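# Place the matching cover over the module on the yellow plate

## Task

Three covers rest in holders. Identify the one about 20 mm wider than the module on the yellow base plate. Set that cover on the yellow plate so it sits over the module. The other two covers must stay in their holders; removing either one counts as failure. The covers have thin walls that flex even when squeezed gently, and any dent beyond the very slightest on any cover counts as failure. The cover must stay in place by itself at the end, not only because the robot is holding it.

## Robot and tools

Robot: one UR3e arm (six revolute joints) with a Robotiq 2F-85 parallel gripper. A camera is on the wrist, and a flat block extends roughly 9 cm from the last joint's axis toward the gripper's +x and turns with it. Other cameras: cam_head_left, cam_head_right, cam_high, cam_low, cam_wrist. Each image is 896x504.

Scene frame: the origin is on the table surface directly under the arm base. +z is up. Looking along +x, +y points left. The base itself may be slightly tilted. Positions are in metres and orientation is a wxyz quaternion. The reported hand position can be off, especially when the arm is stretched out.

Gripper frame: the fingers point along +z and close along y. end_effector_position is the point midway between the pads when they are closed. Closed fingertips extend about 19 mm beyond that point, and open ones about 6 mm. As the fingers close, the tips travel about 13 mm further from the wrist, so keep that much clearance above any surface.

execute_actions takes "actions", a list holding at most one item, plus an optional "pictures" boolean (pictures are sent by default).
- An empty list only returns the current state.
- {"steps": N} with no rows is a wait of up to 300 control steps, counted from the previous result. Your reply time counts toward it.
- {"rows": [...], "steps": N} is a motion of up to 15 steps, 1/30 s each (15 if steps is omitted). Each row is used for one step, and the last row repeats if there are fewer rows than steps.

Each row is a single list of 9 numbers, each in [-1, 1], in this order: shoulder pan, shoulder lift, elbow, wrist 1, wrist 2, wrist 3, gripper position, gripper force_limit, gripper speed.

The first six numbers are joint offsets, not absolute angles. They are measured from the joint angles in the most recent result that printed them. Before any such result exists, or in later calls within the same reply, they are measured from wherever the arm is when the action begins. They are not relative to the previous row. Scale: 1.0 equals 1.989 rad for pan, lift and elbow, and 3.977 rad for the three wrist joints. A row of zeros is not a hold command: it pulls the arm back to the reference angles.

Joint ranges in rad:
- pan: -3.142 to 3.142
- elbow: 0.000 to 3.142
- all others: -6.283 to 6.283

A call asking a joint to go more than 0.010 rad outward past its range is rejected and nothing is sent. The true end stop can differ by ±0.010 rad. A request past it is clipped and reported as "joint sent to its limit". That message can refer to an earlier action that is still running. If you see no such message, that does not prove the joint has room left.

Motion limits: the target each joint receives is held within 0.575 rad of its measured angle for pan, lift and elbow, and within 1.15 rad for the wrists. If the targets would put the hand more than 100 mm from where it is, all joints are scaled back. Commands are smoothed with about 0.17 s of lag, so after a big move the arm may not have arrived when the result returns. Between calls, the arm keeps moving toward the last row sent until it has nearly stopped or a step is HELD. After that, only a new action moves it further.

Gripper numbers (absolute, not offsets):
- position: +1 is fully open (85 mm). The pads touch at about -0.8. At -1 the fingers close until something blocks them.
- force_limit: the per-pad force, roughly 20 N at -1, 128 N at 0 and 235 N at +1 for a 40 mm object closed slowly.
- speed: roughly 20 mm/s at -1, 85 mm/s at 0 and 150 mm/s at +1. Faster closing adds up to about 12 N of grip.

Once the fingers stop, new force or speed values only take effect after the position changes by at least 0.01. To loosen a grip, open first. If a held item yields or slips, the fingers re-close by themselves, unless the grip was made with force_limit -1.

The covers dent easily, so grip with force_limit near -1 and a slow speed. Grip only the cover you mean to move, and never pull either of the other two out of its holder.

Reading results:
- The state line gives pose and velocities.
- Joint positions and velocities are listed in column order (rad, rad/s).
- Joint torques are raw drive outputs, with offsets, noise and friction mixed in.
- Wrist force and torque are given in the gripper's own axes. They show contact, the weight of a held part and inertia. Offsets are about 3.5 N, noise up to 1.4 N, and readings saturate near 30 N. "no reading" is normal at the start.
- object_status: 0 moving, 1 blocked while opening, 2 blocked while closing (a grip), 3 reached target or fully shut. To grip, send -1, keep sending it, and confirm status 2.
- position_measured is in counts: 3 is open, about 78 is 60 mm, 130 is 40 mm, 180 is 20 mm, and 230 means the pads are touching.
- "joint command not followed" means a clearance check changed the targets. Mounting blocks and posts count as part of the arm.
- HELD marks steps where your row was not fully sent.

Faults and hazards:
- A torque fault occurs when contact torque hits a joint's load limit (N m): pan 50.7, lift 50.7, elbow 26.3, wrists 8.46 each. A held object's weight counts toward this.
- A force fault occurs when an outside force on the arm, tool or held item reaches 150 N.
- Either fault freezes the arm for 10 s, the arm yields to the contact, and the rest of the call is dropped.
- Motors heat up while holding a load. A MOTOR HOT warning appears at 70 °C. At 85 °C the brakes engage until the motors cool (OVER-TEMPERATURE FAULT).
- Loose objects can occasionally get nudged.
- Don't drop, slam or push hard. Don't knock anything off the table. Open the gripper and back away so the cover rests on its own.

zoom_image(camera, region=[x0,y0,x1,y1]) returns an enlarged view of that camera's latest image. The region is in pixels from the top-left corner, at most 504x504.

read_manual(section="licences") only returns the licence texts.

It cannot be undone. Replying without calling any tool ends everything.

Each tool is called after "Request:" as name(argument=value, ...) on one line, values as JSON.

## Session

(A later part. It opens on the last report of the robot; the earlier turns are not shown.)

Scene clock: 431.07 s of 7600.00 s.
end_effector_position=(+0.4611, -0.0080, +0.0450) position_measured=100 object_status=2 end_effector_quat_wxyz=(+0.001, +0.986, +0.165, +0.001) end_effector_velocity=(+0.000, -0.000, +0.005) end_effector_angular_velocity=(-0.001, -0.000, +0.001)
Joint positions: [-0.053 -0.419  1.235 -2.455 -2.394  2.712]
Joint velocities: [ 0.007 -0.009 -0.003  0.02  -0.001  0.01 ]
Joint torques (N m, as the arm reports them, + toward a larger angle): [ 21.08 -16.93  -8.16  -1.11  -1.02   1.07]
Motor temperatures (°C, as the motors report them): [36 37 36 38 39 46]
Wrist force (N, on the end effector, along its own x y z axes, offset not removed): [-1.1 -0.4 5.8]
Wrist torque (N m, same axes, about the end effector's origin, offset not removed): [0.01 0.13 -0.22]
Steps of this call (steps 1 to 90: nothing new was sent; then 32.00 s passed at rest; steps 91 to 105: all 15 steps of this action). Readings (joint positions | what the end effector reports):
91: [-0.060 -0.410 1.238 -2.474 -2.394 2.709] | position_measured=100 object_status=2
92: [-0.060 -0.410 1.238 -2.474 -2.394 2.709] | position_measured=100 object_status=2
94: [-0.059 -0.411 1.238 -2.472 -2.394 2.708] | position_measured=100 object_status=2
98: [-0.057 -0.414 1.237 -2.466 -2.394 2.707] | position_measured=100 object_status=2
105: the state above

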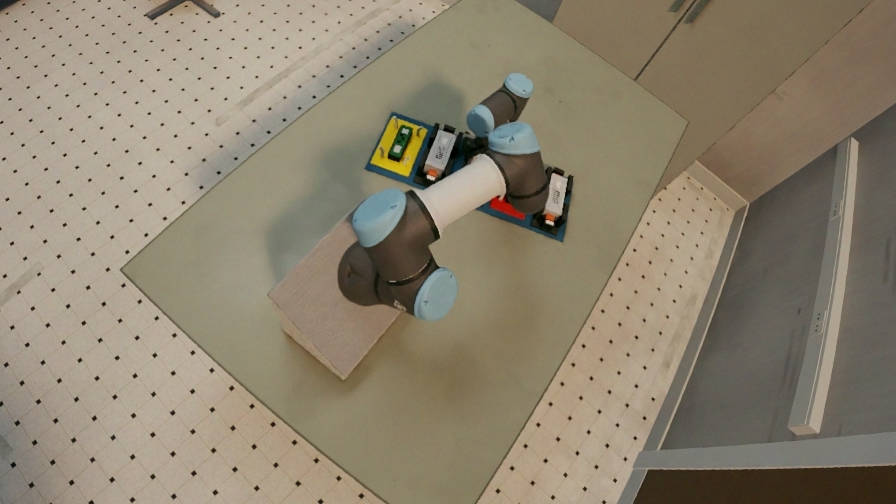

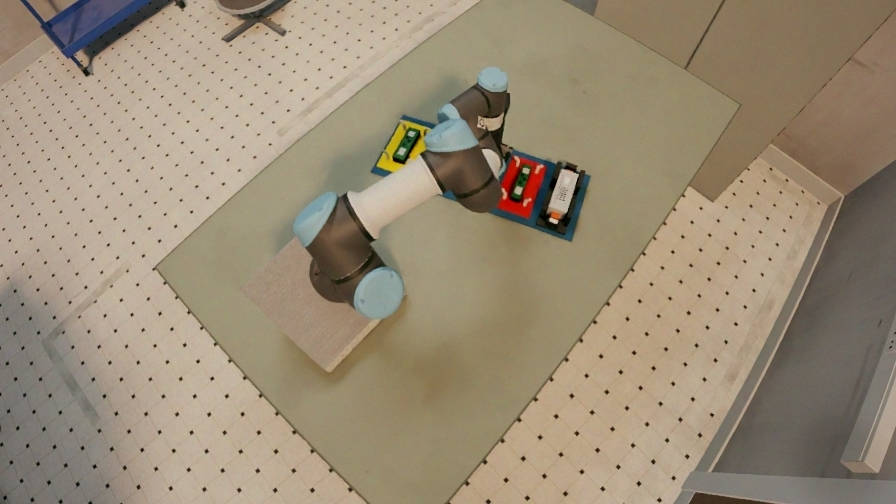

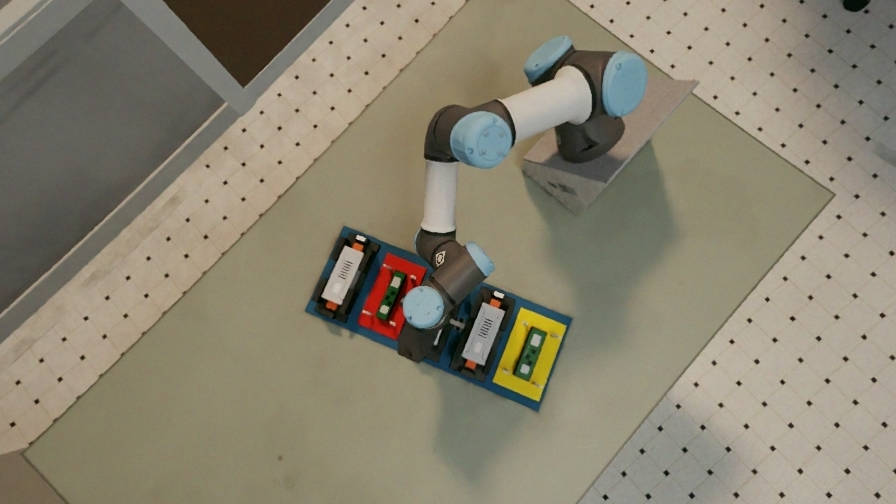

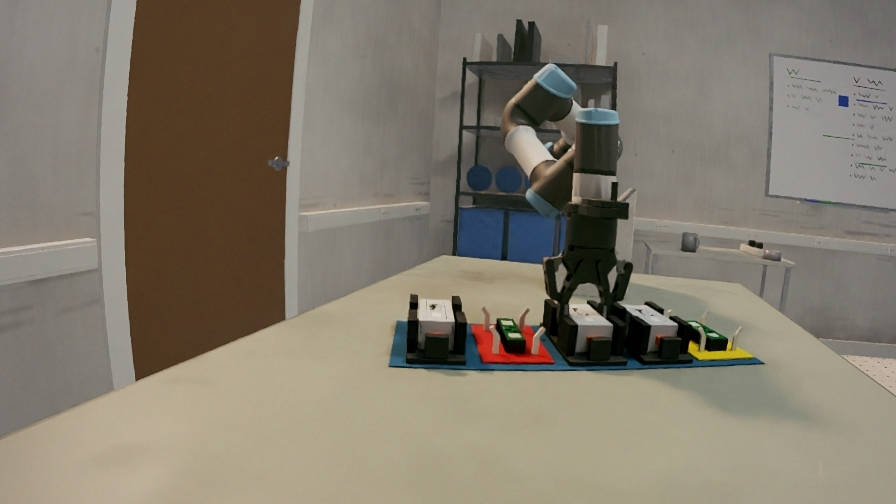

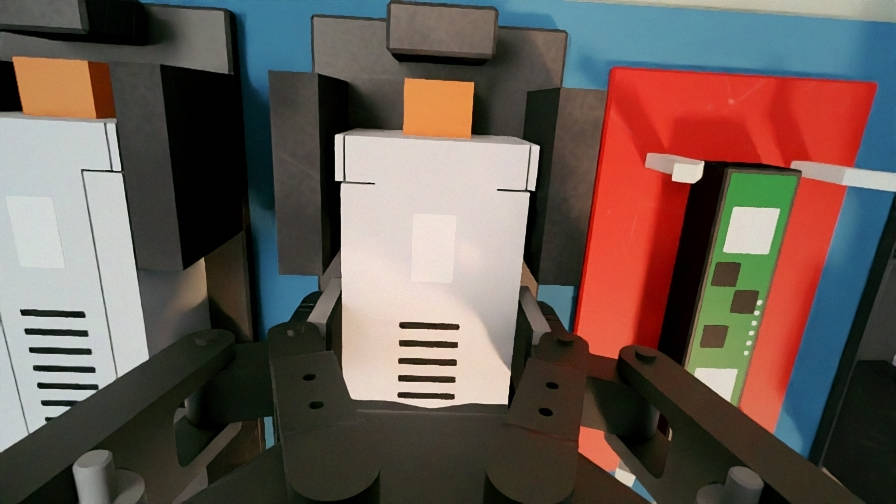

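Request:
execute_actions(actions=[{"rows": [[0.0004,-0.0005,0,0.0005,0,0.0002,0.4,-1,0],[0.0004,-0.0005,0,0.0005,0,0.0002,0.4,-1,0],[0.0004,-0.0005,0,0.0005,0,0.0002,0.4,-1,0],[0.0004,-0.0005,0,0.0005,0,0.0002,0.4,-1,0],[0,0,0,0,0,0,0.4,-1,0],[-0.0015,0.0018,0.0006,-0.002,0,-0.0017,0.4,-1,0],[-0.003,0.0036,0.0011,-0.004,0,-0.0034,0.4,-1,0],[-0.0044,0.0055,0.0017,-0.006,0.0001,-0.005,0.4,-1,0],[-0.0058,0.0073,0.0022,-0.008,0.0001,-0.0067,0.4,-1,0],[-0.0073,0.0091,0.0028,-0.0099,0.0002,-0.0084,0.4,-1,0]], "steps": 15}], pictures=false)

Request:
execute_actions(actions=[{"steps": 10}])

Scene clock: 489.13 s of 7600.00 s.
end_effector_position=(+0.4607, -0.0080, +0.0376) position_measured=78 object_status=0 end_effector_quat_wxyz=(+0.001, +0.986, +0.170, +0.001) end_effector_velocity=(-0.001, +0.000, -0.014) end_effector_angular_velocity=(+0.000, +0.001, +0.019)
Joint positions: [-0.065 -0.404  1.24  -2.488 -2.394  2.685]
Joint velocities: [-0.022  0.028  0.008 -0.058  0.002 -0.051]
Joint torques (N m, as the arm reports them, + toward a larger angle): [ 13.32 -11.73  -2.99  -1.82   0.88  -0.86]
Motor temperatures (°C, as the motors report them): [36 37 36 38 39 46]
Wrist force (N, on the end effector, along its own x y z axes, offset not removed): [0.0 0.0 0.2]
Wrist torque (N m, same axes, about the end effector's origin, offset not removed): [0.08 0.02 0.01]
Steps of this call (steps 1 to 15: the robot went on to your last target; steps 16 to 90: nothing new was sent; then 54.57 s passed at rest; steps 91 to 105: all 15 steps of this action). Readings (joint positions | what the end effector reports):
91: [-0.052 -0.420 1.235 -2.453 -2.394 2.713] | position_measured=100 object_status=0
92: [-0.052 -0.420 1.235 -2.453 -2.394 2.713] | position_measured=100 object_status=0
94: [-0.052 -0.420 1.235 -2.453 -2.394 2.713] | position_measured=91 object_status=0
98: [-0.054 -0.418 1.235 -2.458 -2.394 2.709] | position_measured=79 object_status=0
105: the state above

Scene clock: 489.47 s of 7600.00 s.
end_effector_position=(+0.4605, -0.0080, +0.0361) position_measured=78 object_status=3 end_effector_quat_wxyz=(+0.001, +0.985, +0.171, +0.001) end_effector_velocity=(-0.000, +0.000, -0.001) end_effector_angular_velocity=(+0.000, +0.001, +0.002)
Joint positions: [-0.067 -0.401  1.241 -2.494 -2.393  2.679]
Joint velocities: [-0.001  0.002  0.    -0.002  0.    -0.003]
Joint torques (N m, as the arm reports them, + toward a larger angle): [ 13.33 -11.94  -2.97  -1.82   0.93  -0.87]
Motor temperatures (°C, as the motors report them): [36 37 36 38 39 46]
Wrist force (N, on the end effector, along its own x y z axes, offset not removed): [-0.5 -0.7 -0.2]
Wrist torque (N m, same axes, about the end effector's origin, offset not removed): [-0.07 0.14 0.02]
Steps of this call (steps 1 to 10: the robot went on to your last target). Readings (joint positions | what the end effector reports):
1: [-0.065 -0.403 1.240 -2.489 -2.393 2.683] | position_measured=78 object_status=3
2: [-0.066 -0.403 1.240 -2.491 -2.393 2.682] | position_measured=78 object_status=3
4: [-0.066 -0.402 1.240 -2.492 -2.393 2.681] | position_measured=78 object_status=3
8: [-0.067 -0.401 1.241 -2.494 -2.393 2.679] | position_measured=78 object_status=3
10: the state above

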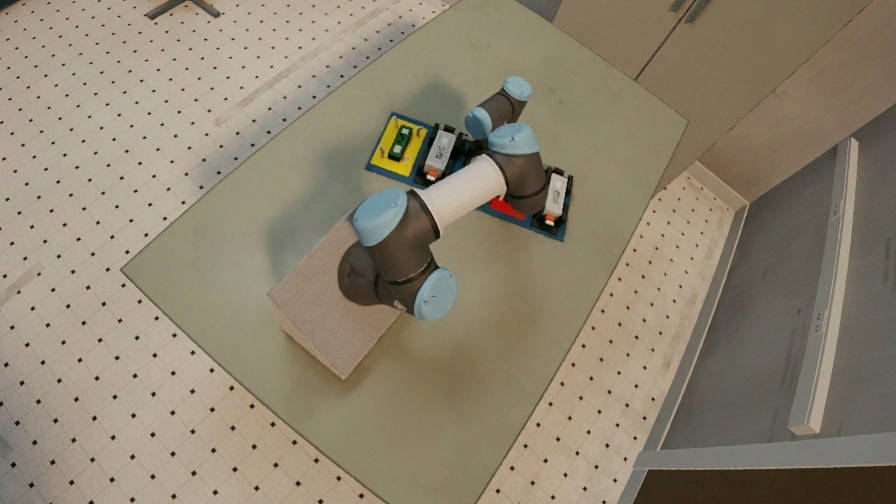

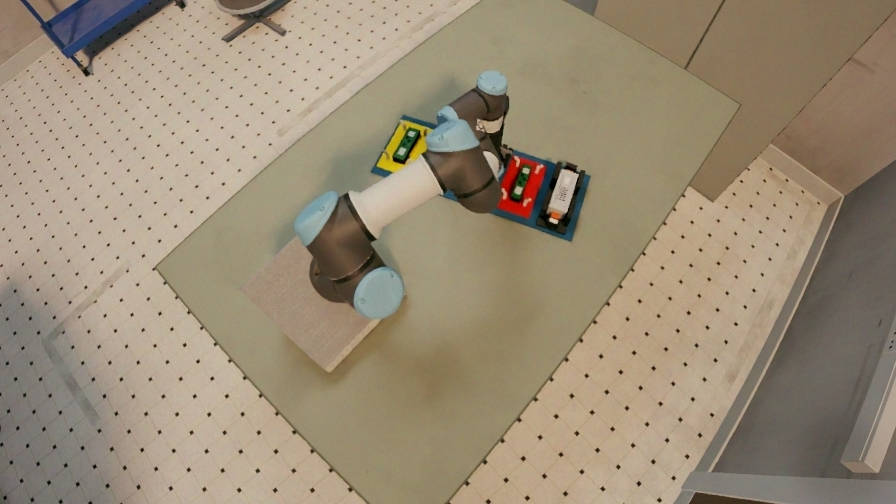

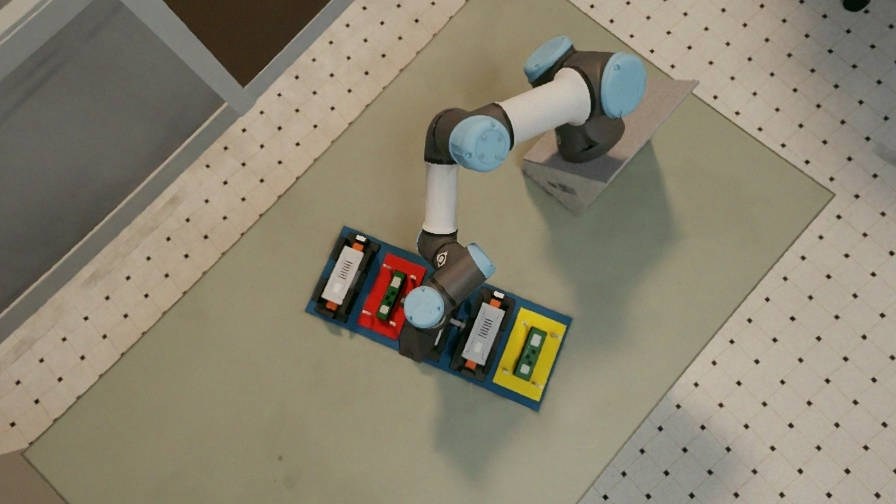

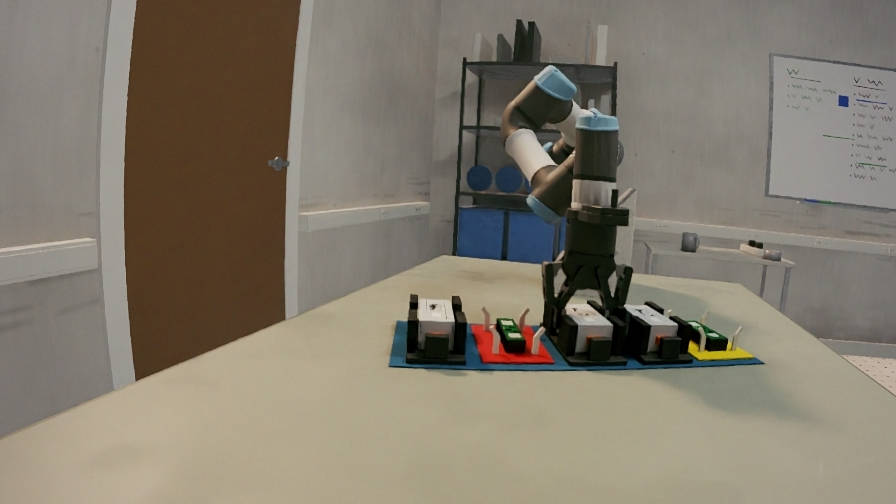

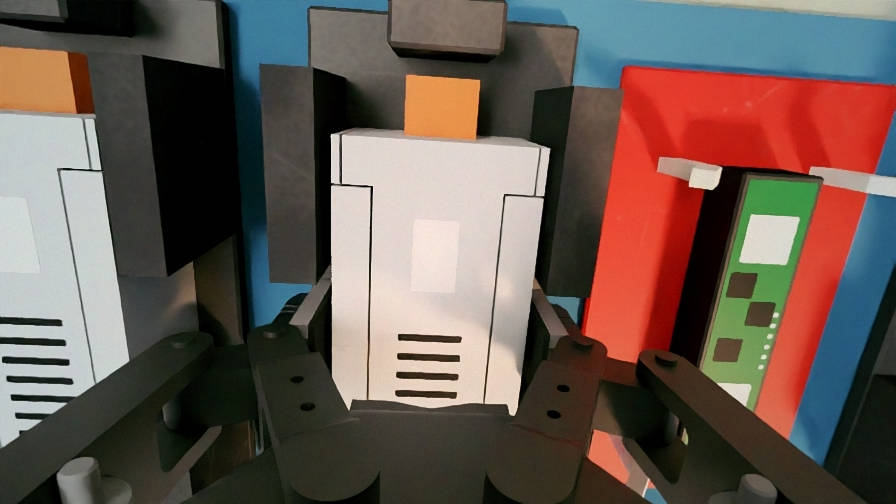

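Walls sprang back. Now I'll regrip slightly harder.

Request:
execute_actions(actions=[{"rows": [[0,0,0,0,0,0,-1,-0.9,-1]], "steps": 15}], pictures=false)

Request:
execute_actions(actions=[{"steps": 12}], pictures=false)

Scene clock: 498.20 s of 7600.00 s.
end_effector_position=(+0.4605, -0.0080, +0.0361) position_measured=99 object_status=0 end_effector_quat_wxyz=(+0.001, +0.985, +0.171, +0.001) end_effector_velocity=(+0.000, +0.000, +0.000) end_effector_angular_velocity=(-0.000, -0.001, -0.000)
Joint positions: [-0.067 -0.401  1.241 -2.494 -2.393  2.679]
Joint velocities: [ 0.    -0.    -0.    -0.001  0.    -0.001]
Joint torques (N m, as the arm reports them, + toward a larger angle): [ 16.76 -13.03  -4.76  -0.14   0.72   0.6 ]
Motor temperatures (°C, as the motors report them): [36 37 36 38 39 46]
Wrist force (N, on the end effector, along its own x y z axes, offset not removed): [-1.3 -1.2 -5.7]
Wrist torque (N m, same axes, about the end effector's origin, offset not removed): [-0.08 0.14 0.19]
Steps of this call (steps 1 to 15: the robot went on to your last target; steps 16 to 90: nothing new was sent; then 5.23 s passed at rest; steps 91 to 105: all 15 steps of this action). Readings (joint positions | what the end effector reports):
91: [-0.067 -0.401 1.241 -2.494 -2.393 2.679] | position_measured=78 object_status=0
92: [-0.067 -0.401 1.241 -2.494 -2.393 2.679] | position_measured=78 object_status=0
94: [-0.067 -0.401 1.241 -2.494 -2.393 2.679] | position_measured=80 object_status=0
98: [-0.067 -0.401 1.241 -2.494 -2.393 2.679] | position_measured=87 object_status=0
105: the state above

Scene clock: 498.60 s of 7600.00 s.
end_effector_position=(+0.4605, -0.0080, +0.0361) position_measured=104 object_status=2 end_effector_quat_wxyz=(+0.001, +0.985, +0.171, +0.001) end_effector_velocity=(+0.000, -0.000, +0.000) end_effector_angular_velocity=(+0.000, +0.000, +0.002)
Joint positions: [-0.067 -0.401  1.241 -2.494 -2.393  2.679]
Joint velocities: [ 0.    -0.001 -0.     0.002 -0.    -0.001]
Joint torques (N m, as the arm reports them, + toward a larger angle): [13.39 -9.76 -5.95 -0.01  0.6   0.39]
Motor temperatures (°C, as the motors report them): [36 37 36 38 39 46]
Wrist force (N, on the end effector, along its own x y z axes, offset not removed): [-1.6 -0.7 -10.3]
Wrist torque (N m, same axes, about the end effector's origin, offset not removed): [-0.05 0.02 0.22]
Steps of this call (steps 1 to 12: the robot went on to your last target). Readings (joint positions | what the end effector reports):
1: [-0.067 -0.401 1.241 -2.494 -2.393 2.679] | position_measured=100 object_status=0
2: [-0.067 -0.401 1.241 -2.494 -2.393 2.679] | position_measured=101 object_status=0
4: [-0.067 -0.401 1.241 -2.494 -2.393 2.679] | position_measured=104 object_status=0
8: [-0.067 -0.401 1.241 -2.494 -2.393 2.679] | position_measured=104 object_status=0
12: the state above

Request:
execute_actions(actions=[{"rows": [[0.0002,-0.00025,0,0.0003,0,0.0008,-1,-0.9,-1],[0.0004,-0.0005,-0.0002,0.0005,0,0.0016,-1,-0.9,-1],[0.0006,-0.00075,-0.0002,0.0008,0,0.002,-1,-0.9,-1],[0.0008,-0.001,-0.0003,0.0011,0,0.0021,-1,-0.9,-1],[0.001,-0.00125,-0.0004,0.0014,0,0.0023,-1,-0.9,-1],[0.0012,-0.0015,-0.0005,0.0016,0,0.0024,-1,-0.9,-1],[0.0014,-0.00175,-0.0006,0.0019,0,0.0026,-1,-0.9,-1],[0.0016,-0.002,-0.0006,0.0022,0,0.0027,-1,-0.9,-1],[0.0018,-0.00225,-0.0007,0.0024,0,0.0029,-1,-0.9,-1],[0.002,-0.0025,-0.0008,0.0027,0,0.003,-1,-0.9,-1]], "steps": 15}])

Scene clock: 519.30 s of 7600.00 s.
end_effector_position=(+0.4607, -0.0080, +0.0383) position_measured=104 object_status=2 end_effector_quat_wxyz=(+0.001, +0.986, +0.168, +0.001) end_effector_velocity=(+0.001, -0.001, +0.003) end_effector_angular_velocity=(+0.000, -0.002, -0.004)
Joint positions: [-0.063 -0.406  1.239 -2.484 -2.393  2.69 ]
Joint velocities: [ 0.004 -0.006 -0.002  0.01  -0.     0.008]
Joint torques (N m, as the arm reports them, + toward a larger angle): [ 21.8  -17.17  -8.47  -1.1   -0.44   0.85]
Motor temperatures (°C, as the motors report them): [36 37 36 38 39 46]
Wrist force (N, on the end effector, along its own x y z axes, offset not removed): [-1.6 -1.5 8.5]
Wrist torque (N m, same axes, about the end effector's origin, offset not removed): [-0.19 0.24 -0.06]
Steps of this call (steps 1 to 15: the robot went on to your last target; steps 16 to 90: nothing new was sent; then 17.20 s passed at rest; steps 91 to 105: all 15 steps of this action). Readings (joint positions | what the end effector reports):
91: [-0.067 -0.401 1.241 -2.494 -2.393 2.679] | position_measured=104 object_status=2
92: [-0.067 -0.401 1.241 -2.494 -2.393 2.679] | position_measured=104 object_status=2
94: [-0.067 -0.402 1.241 -2.493 -2.393 2.682] | position_measured=104 object_status=2
98: [-0.066 -0.403 1.240 -2.490 -2.393 2.686] | position_measured=104 object_status=2
105: the state above

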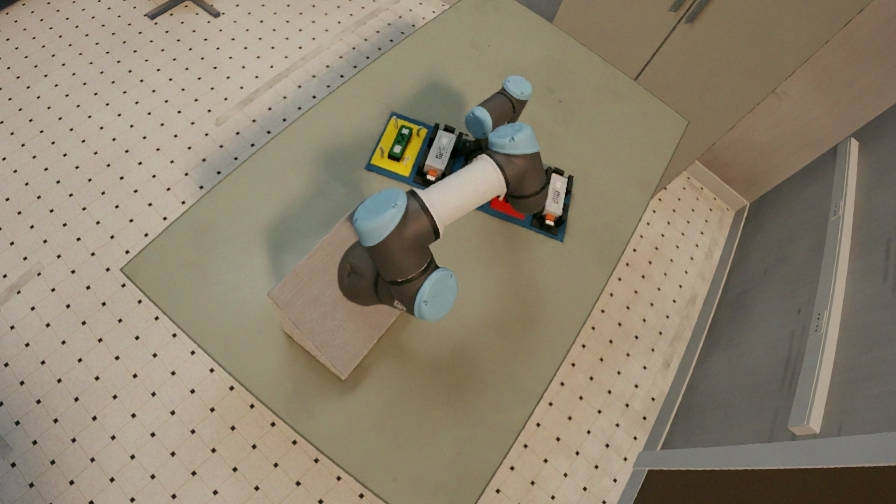

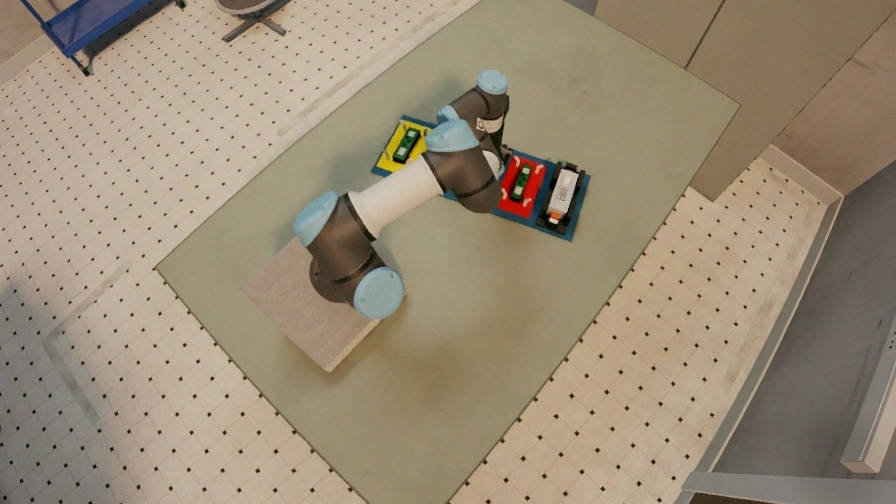

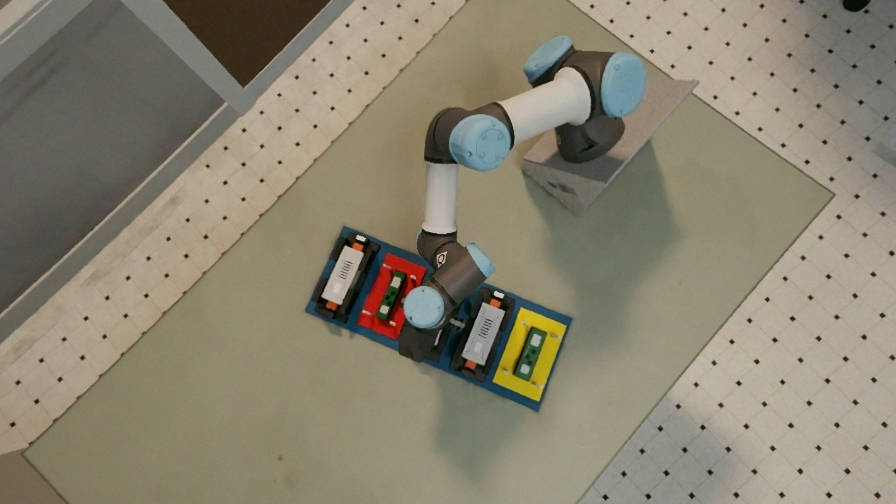

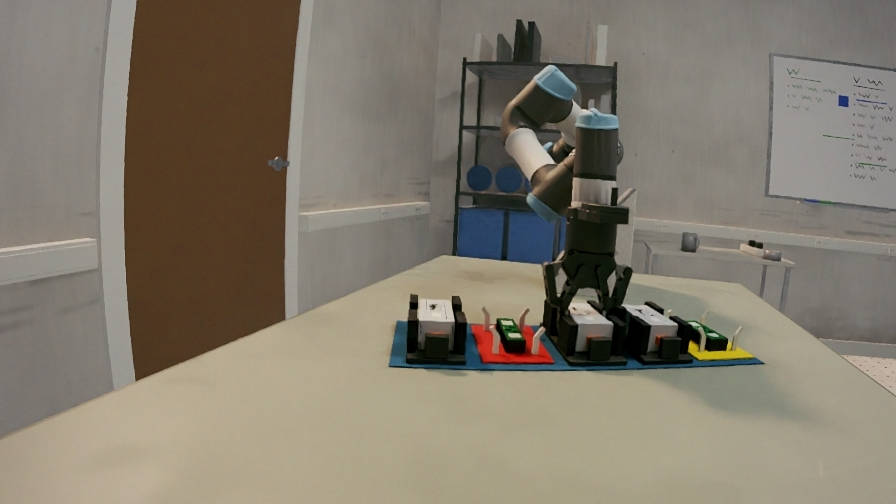

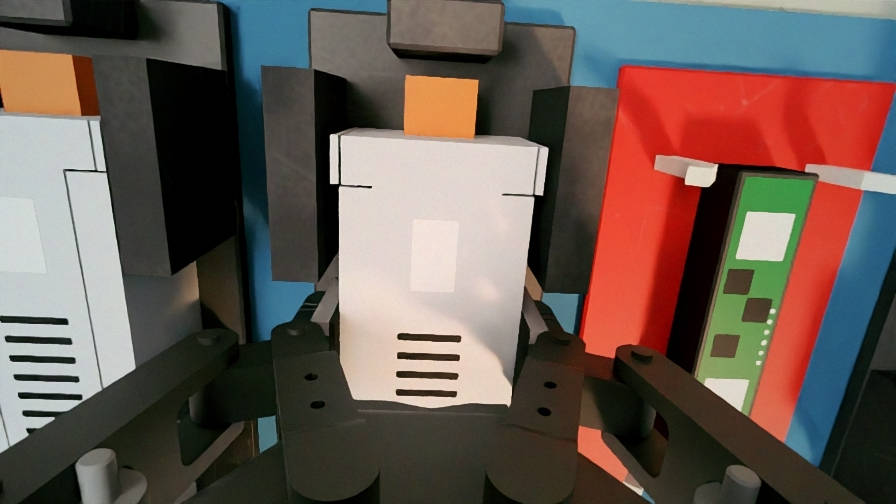

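Request:
execute_actions(actions=[{"rows": [[0.0004,-0.0005,-0.0001,0.0005,0,0.0003,-1,-0.9,-1],[0.0006,-0.0008,-0.0002,0.0008,0,0.0004,-1,-0.9,-1],[0.0008,-0.001,-0.0003,0.0011,0,0.0006,-1,-0.9,-1],[0.001,-0.0013,-0.0003,0.0014,0,0.0007,-1,-0.9,-1],[0.0012,-0.0015,-0.0004,0.0016,0,0.0009,-1,-0.9,-1],[0.0014,-0.0018,-0.0005,0.0019,0,0.001,-1,-0.9,-1],[0.0016,-0.002,-0.0005,0.0022,0,0.0012,-1,-0.9,-1],[0.0018,-0.0023,-0.0006,0.0025,0,0.0013,-1,-0.9,-1],[0.002,-0.0025,-0.0007,0.0027,0,0.0015,-1,-0.9,-1],[0.0022,-0.0028,-0.0007,0.003,0,0.0016,-1,-0.9,-1],[0.0024,-0.003,-0.0008,0.0033,0,0.0018,-1,-0.9,-1],[0.0026,-0.0033,-0.0009,0.0036,0,0.0019,-1,-0.9,-1],[0.0028,-0.0035,-0.001,0.0038,0,0.0021,-1,-0.9,-1],[0.003,-0.0038,-0.001,0.0041,0,0.0022,-1,-0.9,-1],[0.0032,-0.004,-0.0011,0.0043,-0.0001,0.0024,-1,-0.9,-1]], "steps": 15}], pictures=false)

Request:
execute_actions(actions=[{"steps": 10}])

Scene clock: 535.23 s of 7600.00 s.
end_effector_position=(+0.4609, -0.0079, +0.0411) position_measured=104 object_status=2 end_effector_quat_wxyz=(+0.000, +0.986, +0.168, +0.001) end_effector_velocity=(+0.001, +0.001, +0.007) end_effector_angular_velocity=(+0.001, -0.002, -0.001)
Joint positions: [-0.059 -0.411  1.238 -2.472 -2.393  2.697]
Joint velocities: [ 0.013 -0.014 -0.004  0.03   0.     0.017]
Joint torques (N m, as the arm reports them, + toward a larger angle): [ 22.08 -17.44  -8.86  -1.19   0.86   0.93]
Motor temperatures (°C, as the motors report them): [36 37 36 38 39 46]
Wrist force (N, on the end effector, along its own x y z axes, offset not removed): [-1.8 -1.1 8.3]
Wrist torque (N m, same axes, about the end effector's origin, offset not removed): [-0.18 -0.02 0.04]
Steps of this call (steps 1 to 15: the robot went on to your last target; steps 16 to 90: nothing new was sent; then 12.43 s passed at rest; steps 91 to 105: all 15 steps of this action). Readings (joint positions | what the end effector reports):
91: [-0.063 -0.406 1.239 -2.483 -2.393 2.691] | position_measured=104 object_status=2
92: [-0.063 -0.406 1.239 -2.483 -2.393 2.691] | position_measured=104 object_status=2
94: [-0.063 -0.407 1.239 -2.482 -2.393 2.692] | position_measured=104 object_status=2
98: [-0.061 -0.408 1.239 -2.479 -2.393 2.693] | position_measured=104 object_status=2
105: the state above

Scene clock: 535.57 s of 7600.00 s.
end_effector_position=(+0.4609, -0.0079, +0.0421) position_measured=104 object_status=2 end_effector_quat_wxyz=(+0.001, +0.986, +0.168, +0.001) end_effector_velocity=(+0.000, -0.000, +0.001) end_effector_angular_velocity=(-0.001, +0.000, +0.001)
Joint positions: [-0.057 -0.413  1.237 -2.468 -2.394  2.7  ]
Joint velocities: [ 0.001 -0.001 -0.     0.003 -0.001  0.001]
Joint torques (N m, as the arm reports them, + toward a larger angle): [ 21.89 -17.93  -9.05  -1.25  -0.98   0.92]
Motor temperatures (°C, as the motors report them): [36 37 36 38 39 46]
Wrist force (N, on the end effector, along its own x y z axes, offset not removed): [-2.2 -1.0 8.8]
Wrist torque (N m, same axes, about the end effector's origin, offset not removed): [0.00 0.02 -0.02]
Steps of this call (steps 1 to 10: the robot went on to your last target). Readings (joint positions | what the end effector reports):
1: [-0.058 -0.412 1.238 -2.471 -2.393 2.698] | position_measured=104 object_status=2
2: [-0.058 -0.412 1.238 -2.470 -2.393 2.698] | position_measured=104 object_status=2
4: [-0.058 -0.413 1.237 -2.469 -2.393 2.699] | position_measured=104 object_status=2
8: [-0.057 -0.413 1.237 -2.468 -2.394 2.700] | position_measured=104 object_status=2
10: the state above

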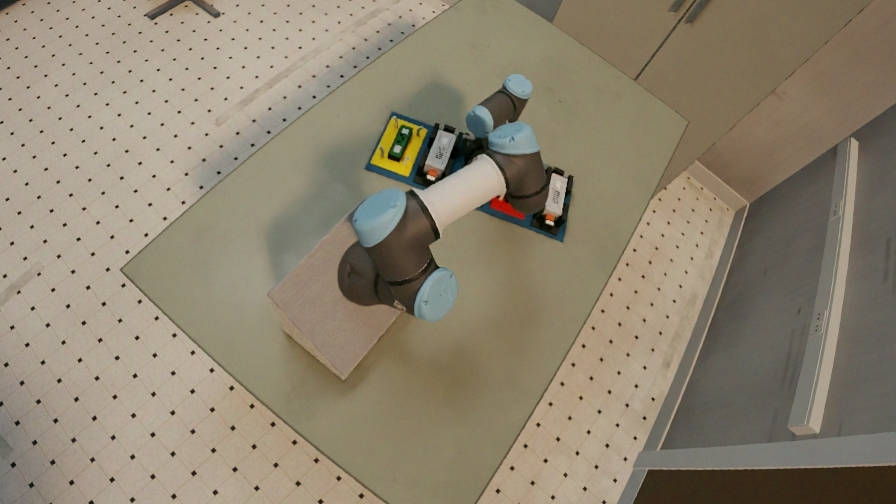

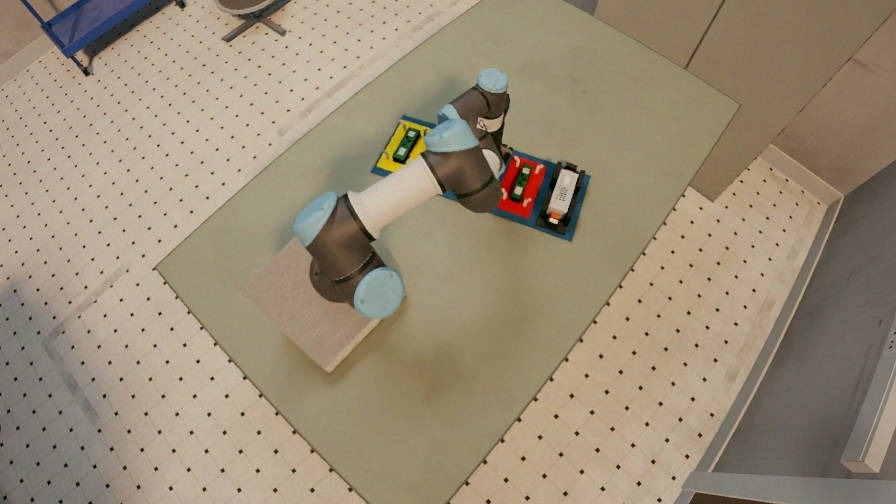

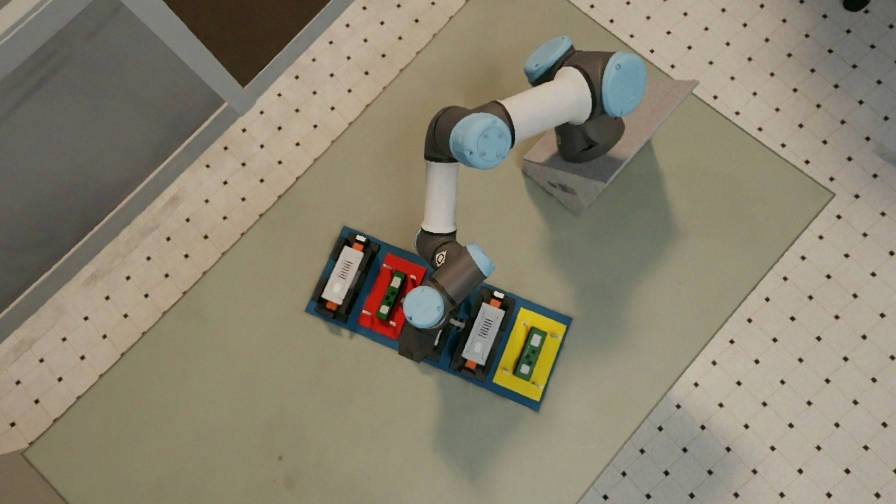

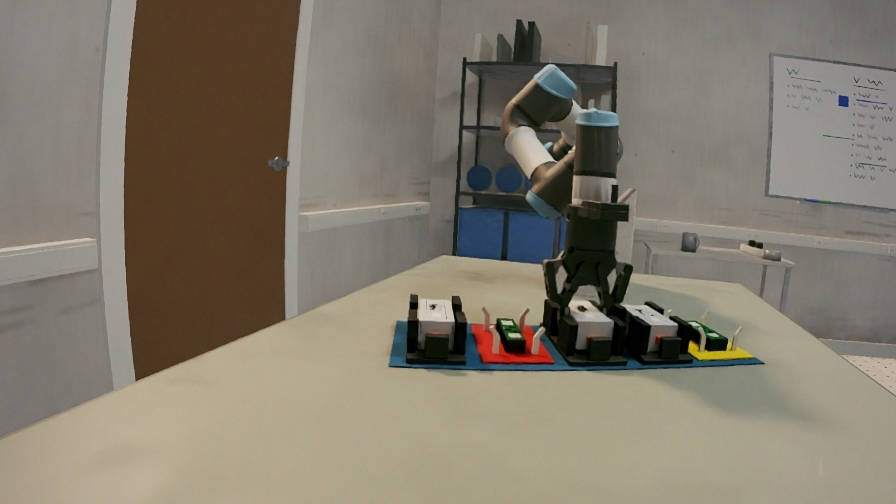

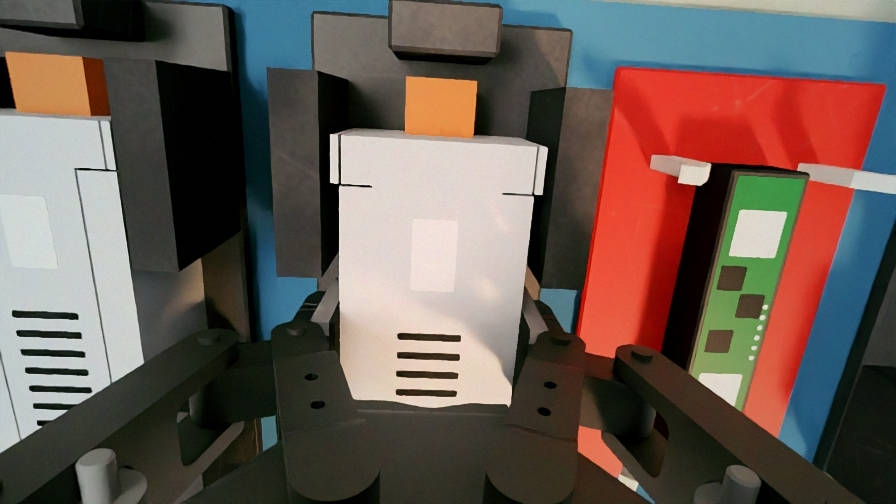

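Request:
execute_actions(actions=[{"rows": [[0.0004,-0.0005,-0.0001,0.0005,0,0.0003,-1,-0.9,-1],[0.0008,-0.001,-0.0002,0.0011,0,0.0006,-1,-0.9,-1],[0.0013,-0.0016,-0.0003,0.0017,0,0.0009,-1,-0.9,-1],[0.0018,-0.0023,-0.0005,0.0024,0,0.0013,-1,-0.9,-1],[0.0023,-0.0029,-0.0007,0.0031,0,0.0017,-1,-0.9,-1],[0.0028,-0.0035,-0.0009,0.0037,0,0.002,-1,-0.9,-1],[0.0032,-0.0041,-0.0011,0.0044,-0.0001,0.0024,-1,-0.9,-1],[0.0037,-0.0047,-0.0012,0.005,-0.0001,0.0027,-1,-0.9,-1],[0.0042,-0.0053,-0.0014,0.0057,-0.0001,0.0031,-1,-0.9,-1],[0.0047,-0.0059,-0.0016,0.0064,-0.0001,0.0034,-1,-0.9,-1],[0.0052,-0.0066,-0.0017,0.007,-0.0001,0.0038,-1,-0.9,-1],[0.0057,-0.0072,-0.0019,0.0077,-0.0001,0.0041,-1,-0.9,-1],[0.0062,-0.0078,-0.0021,0.0083,-0.0002,0.0045,-1,-0.9,-1],[0.0066,-0.0084,-0.0022,0.009,-0.0002,0.0048,-1,-0.9,-1],[0.0071,-0.009,-0.0024,0.0096,-0.0002,0.0052,-1,-0.9,-1]], "steps": 15}], pictures=false)

Request:
execute_actions(actions=[{"rows": [[0.0028,-0.0035,-0.0009,0.0037,0,0.002,-1,-0.9,-1],[0.0032,-0.0041,-0.0011,0.0044,-0.0001,0.0024,-1,-0.9,-1],[0.0037,-0.0047,-0.0012,0.005,-0.0001,0.0027,-1,-0.9,-1],[0.0042,-0.0053,-0.0014,0.0057,-0.0001,0.0031,-1,-0.9,-1],[0.0047,-0.0059,-0.0016,0.0064,-0.0001,0.0034,-1,-0.9,-1],[0.0052,-0.0066,-0.0017,0.007,-0.0001,0.0038,-1,-0.9,-1],[0.0057,-0.0072,-0.0019,0.0077,-0.0001,0.0041,-1,-0.9,-1],[0.0062,-0.0078,-0.0021,0.0083,-0.0002,0.0045,-1,-0.9,-1],[0.0066,-0.0084,-0.0022,0.009,-0.0002,0.0048,-1,-0.9,-1],[0.0071,-0.009,-0.0024,0.0096,-0.0002,0.0052,-1,-0.9,-1],[0.0076,-0.0096,-0.0025,0.0103,-0.0002,0.0055,-1,-0.9,-1],[0.0081,-0.0103,-0.0027,0.011,-0.0002,0.0059,-1,-0.9,-1],[0.0086,-0.0109,-0.0029,0.0116,-0.0002,0.0063,-1,-0.9,-1],[0.0091,-0.0115,-0.003,0.0123,-0.0002,0.0066,-1,-0.9,-1],[0.0096,-0.0121,-0.0032,0.0129,-0.0002,0.007,-1,-0.9,-1]], "steps": 15}], pictures=false)

Request:
execute_actions(actions=[{"rows": [[0.0028,-0.0035,-0.0009,0.0037,0,0.002,-1,-0.9,-1],[0.0032,-0.0041,-0.0011,0.0044,-0.0001,0.0024,-1,-0.9,-1],[0.0037,-0.0047,-0.0012,0.005,-0.0001,0.0027,-1,-0.9,-1],[0.0042,-0.0053,-0.0014,0.0057,-0.0001,0.0031,-1,-0.9,-1],[0.0047,-0.0059,-0.0016,0.0064,-0.0001,0.0034,-1,-0.9,-1],[0.0052,-0.0066,-0.0017,0.007,-0.0001,0.0038,-1,-0.9,-1],[0.0057,-0.0072,-0.0019,0.0077,-0.0001,0.0041,-1,-0.9,-1],[0.0062,-0.0078,-0.0021,0.0083,-0.0002,0.0045,-1,-0.9,-1],[0.0066,-0.0084,-0.0022,0.009,-0.0002,0.0048,-1,-0.9,-1],[0.0071,-0.009,-0.0024,0.0096,-0.0002,0.0052,-1,-0.9,-1],[0.0076,-0.0096,-0.0025,0.0103,-0.0002,0.0055,-1,-0.9,-1],[0.0081,-0.0103,-0.0027,0.011,-0.0002,0.0059,-1,-0.9,-1],[0.0086,-0.0109,-0.0029,0.0116,-0.0002,0.0063,-1,-0.9,-1],[0.0091,-0.0115,-0.003,0.0123,-0.0002,0.0066,-1,-0.9,-1],[0.0096,-0.0121,-0.0032,0.0129,-0.0002,0.007,-1,-0.9,-1]], "steps": 15}], pictures=false)

Request:
execute_actions(actions=[{"steps": 12}])

Scene clock: 581.73 s of 7600.00 s.
end_effector_position=(+0.4611, -0.0079, +0.0483) position_measured=104 object_status=2 end_effector_quat_wxyz=(+0.000, +0.986, +0.168, +0.000) end_effector_velocity=(+0.001, -0.001, +0.017) end_effector_angular_velocity=(-0.001, +0.000, +0.000)
Joint positions: [-0.047 -0.426  1.234 -2.441 -2.394  2.714]
Joint velocities: [ 0.027 -0.036 -0.009  0.075 -0.003  0.04 ]
Joint torques (N m, as the arm reports them, + toward a larger angle): [ 21.41 -17.43  -9.3   -1.31  -0.65   1.01]
Motor temperatures (°C, as the motors report them): [36 37 36 38 39 46]
Wrist force (N, on the end effector, along its own x y z axes, offset not removed): [-3.2 -1.1 6.6]
Wrist torque (N m, same axes, about the end effector's origin, offset not removed): [-0.12 0.01 0.05]
Steps of this call (steps 1 to 15: the robot went on to your last target; steps 16 to 90: nothing new was sent; then 42.67 s passed at rest; steps 91 to 105: all 15 steps of this action). Readings (joint positions | what the end effector reports):
91: [-0.057 -0.414 1.237 -2.467 -2.394 2.700] | position_measured=104 object_status=2
92: [-0.057 -0.414 1.237 -2.467 -2.394 2.700] | position_measured=104 object_status=2
94: [-0.056 -0.415 1.237 -2.465 -2.394 2.701] | position_measured=104 object_status=2
98: [-0.053 -0.418 1.236 -2.458 -2.394 2.705] | position_measured=104 object_status=2
105: the state above

Scene clock: 582.23 s of 7600.00 s.
end_effector_position=(+0.4612, -0.0079, +0.0574) position_measured=104 object_status=2 end_effector_quat_wxyz=(+0.000, +0.986, +0.168, +0.000) end_effector_velocity=(+0.000, +0.000, +0.018) end_effector_angular_velocity=(+0.000, -0.001, +0.002)
Joint positions: [-0.033 -0.445  1.229 -2.401 -2.395  2.735]
Joint velocities: [ 0.03  -0.036 -0.009  0.076 -0.001  0.04 ]
Joint torques (N m, as the arm reports them, + toward a larger angle): [ 21.67 -17.51  -8.92  -1.1   -0.76   0.88]
Motor temperatures (°C, as the motors report them): [36 37 36 38 39 46]
Wrist force (N, on the end effector, along its own x y z axes, offset not removed): [-2.1 -0.5 4.9]
Wrist torque (N m, same axes, about the end effector's origin, offset not removed): [-0.05 0.04 0.02]
Steps of this call (steps 1 to 15: all 15 steps of this action). Readings (joint positions | what the end effector reports):
1: [-0.046 -0.427 1.234 -2.438 -2.394 2.715] | position_measured=104 object_status=2
2: [-0.045 -0.428 1.233 -2.436 -2.394 2.717] | position_measured=104 object_status=2
4: [-0.043 -0.431 1.233 -2.430 -2.394 2.720] | position_measured=104 object_status=2
8: [-0.039 -0.436 1.231 -2.420 -2.394 2.726] | position_measured=104 object_status=2
15: the state above

Scene clock: 582.73 s of 7600.00 s.
end_effector_position=(+0.4610, -0.0080, +0.0666) position_measured=104 object_status=2 end_effector_quat_wxyz=(+0.000, +0.986, +0.168, +0.000) end_effector_velocity=(-0.001, +0.001, +0.018) end_effector_angular_velocity=(+0.000, +0.001, +0.005)
Joint positions: [-0.018 -0.463  1.224 -2.361 -2.396  2.757]
Joint velocities: [ 0.03  -0.036 -0.009  0.079 -0.001  0.04 ]
Joint torques (N m, as the arm reports them, + toward a larger angle): [ 19.64 -15.6   -7.99  -0.57  -1.04   0.86]
Motor temperatures (°C, as the motors report them): [36 37 36 38 39 46]
Wrist force (N, on the end effector, along its own x y z axes, offset not removed): [-0.2 -0.2 1.3]
Wrist torque (N m, same axes, about the end effector's origin, offset not removed): [0.02 0.11 0.01]
Steps of this call (steps 1 to 15: all 15 steps of this action). Readings (joint positions | what the end effector reports):
1: [-0.032 -0.446 1.229 -2.399 -2.395 2.737] | position_measured=104 object_status=2
2: [-0.031 -0.447 1.228 -2.396 -2.395 2.738] | position_measured=104 object_status=2
4: [-0.028 -0.450 1.228 -2.391 -2.395 2.741] | position_measured=104 object_status=2
8: [-0.025 -0.455 1.226 -2.380 -2.395 2.747] | position_measured=104 object_status=2
15: the state above

Scene clock: 583.13 s of 7600.00 s.
end_effector_position=(+0.4609, -0.0080, +0.0692) position_measured=104 object_status=2 end_effector_quat_wxyz=(+0.000, +0.986, +0.168, +0.000) end_effector_velocity=(-0.000, +0.000, +0.001) end_effector_angular_velocity=(-0.000, +0.000, +0.002)
Joint positions: [-0.014 -0.468  1.223 -2.35  -2.396  2.763]
Joint velocities: [ 0.001 -0.001 -0.     0.003 -0.     0.001]
Joint torques (N m, as the arm reports them, + toward a larger angle): [ 18.94 -15.66  -7.64  -0.59  -0.98   0.93]
Motor temperatures (°C, as the motors report them): [36 37 36 38 39 46]
Wrist force (N, on the end effector, along its own x y z axes, offset not removed): [0.1 -0.6 2.4]
Wrist torque (N m, same axes, about the end effector's origin, offset not removed): [-0.03 0.04 0.03]
Steps of this call (steps 1 to 12: the robot went on to your last target). Readings (joint positions | what the end effector reports):
1: [-0.017 -0.464 1.224 -2.359 -2.396 2.758] | position_measured=104 object_status=2
2: [-0.016 -0.465 1.224 -2.357 -2.396 2.759] | position_measured=104 object_status=2
4: [-0.015 -0.467 1.223 -2.354 -2.396 2.761] | position_measured=104 object_status=2
8: [-0.014 -0.468 1.223 -2.351 -2.396 2.763] | position_measured=104 object_status=2
12: the state above

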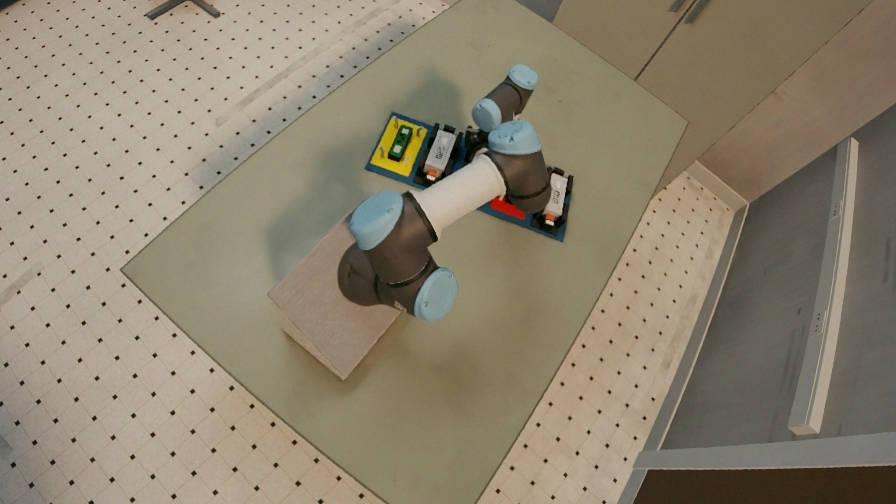

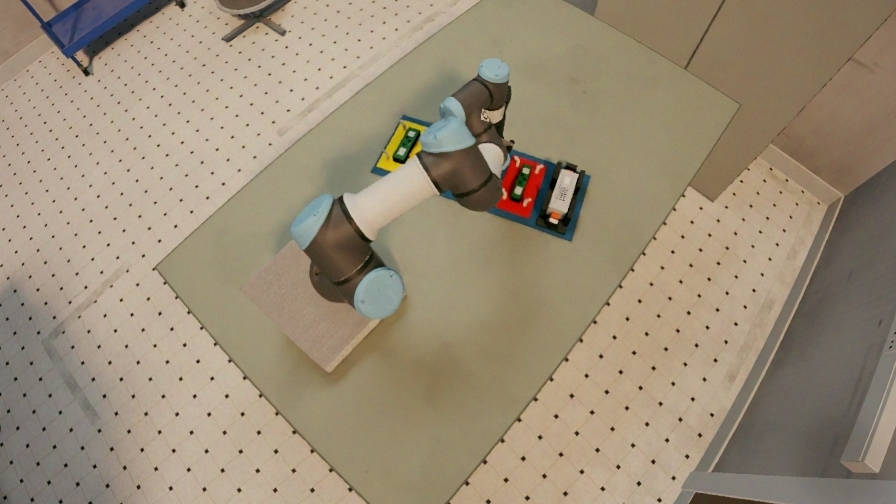

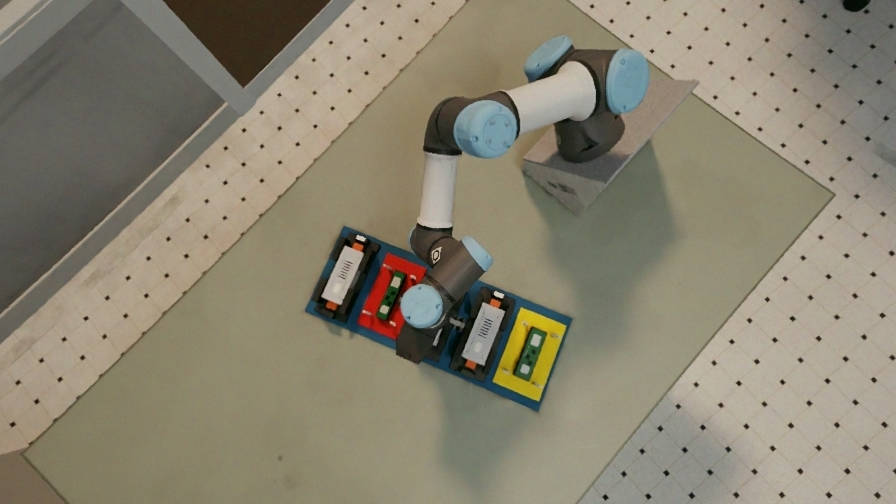

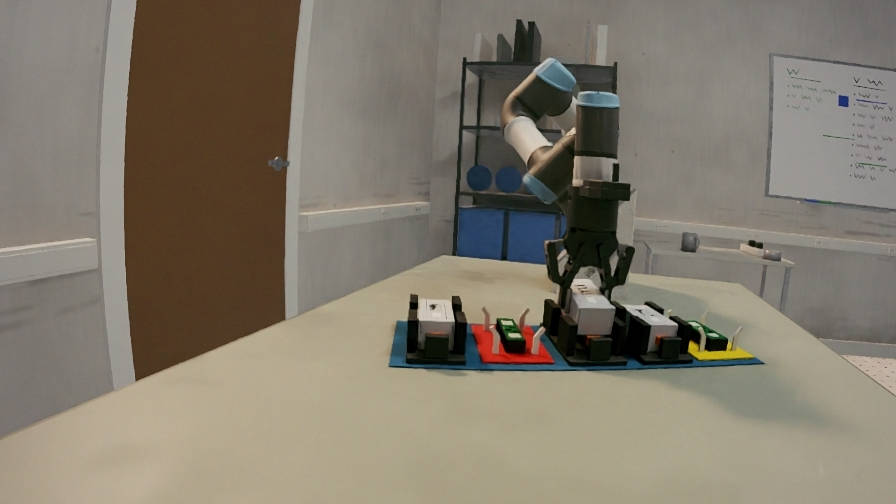

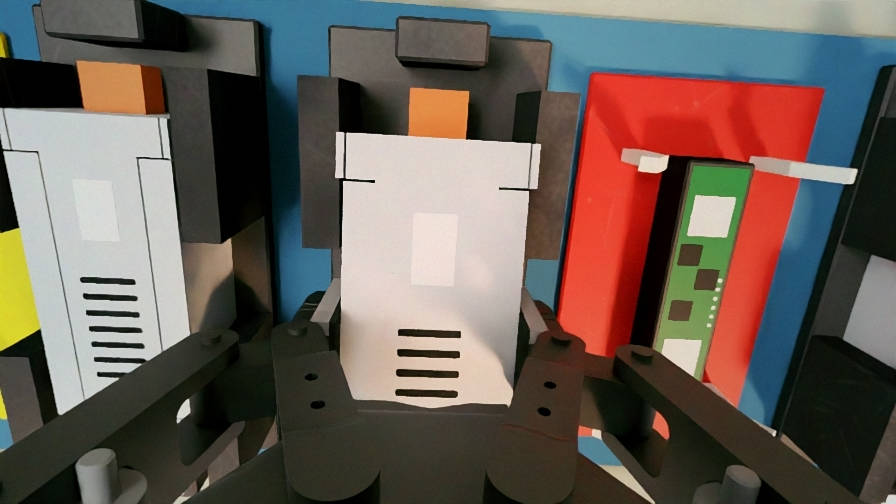

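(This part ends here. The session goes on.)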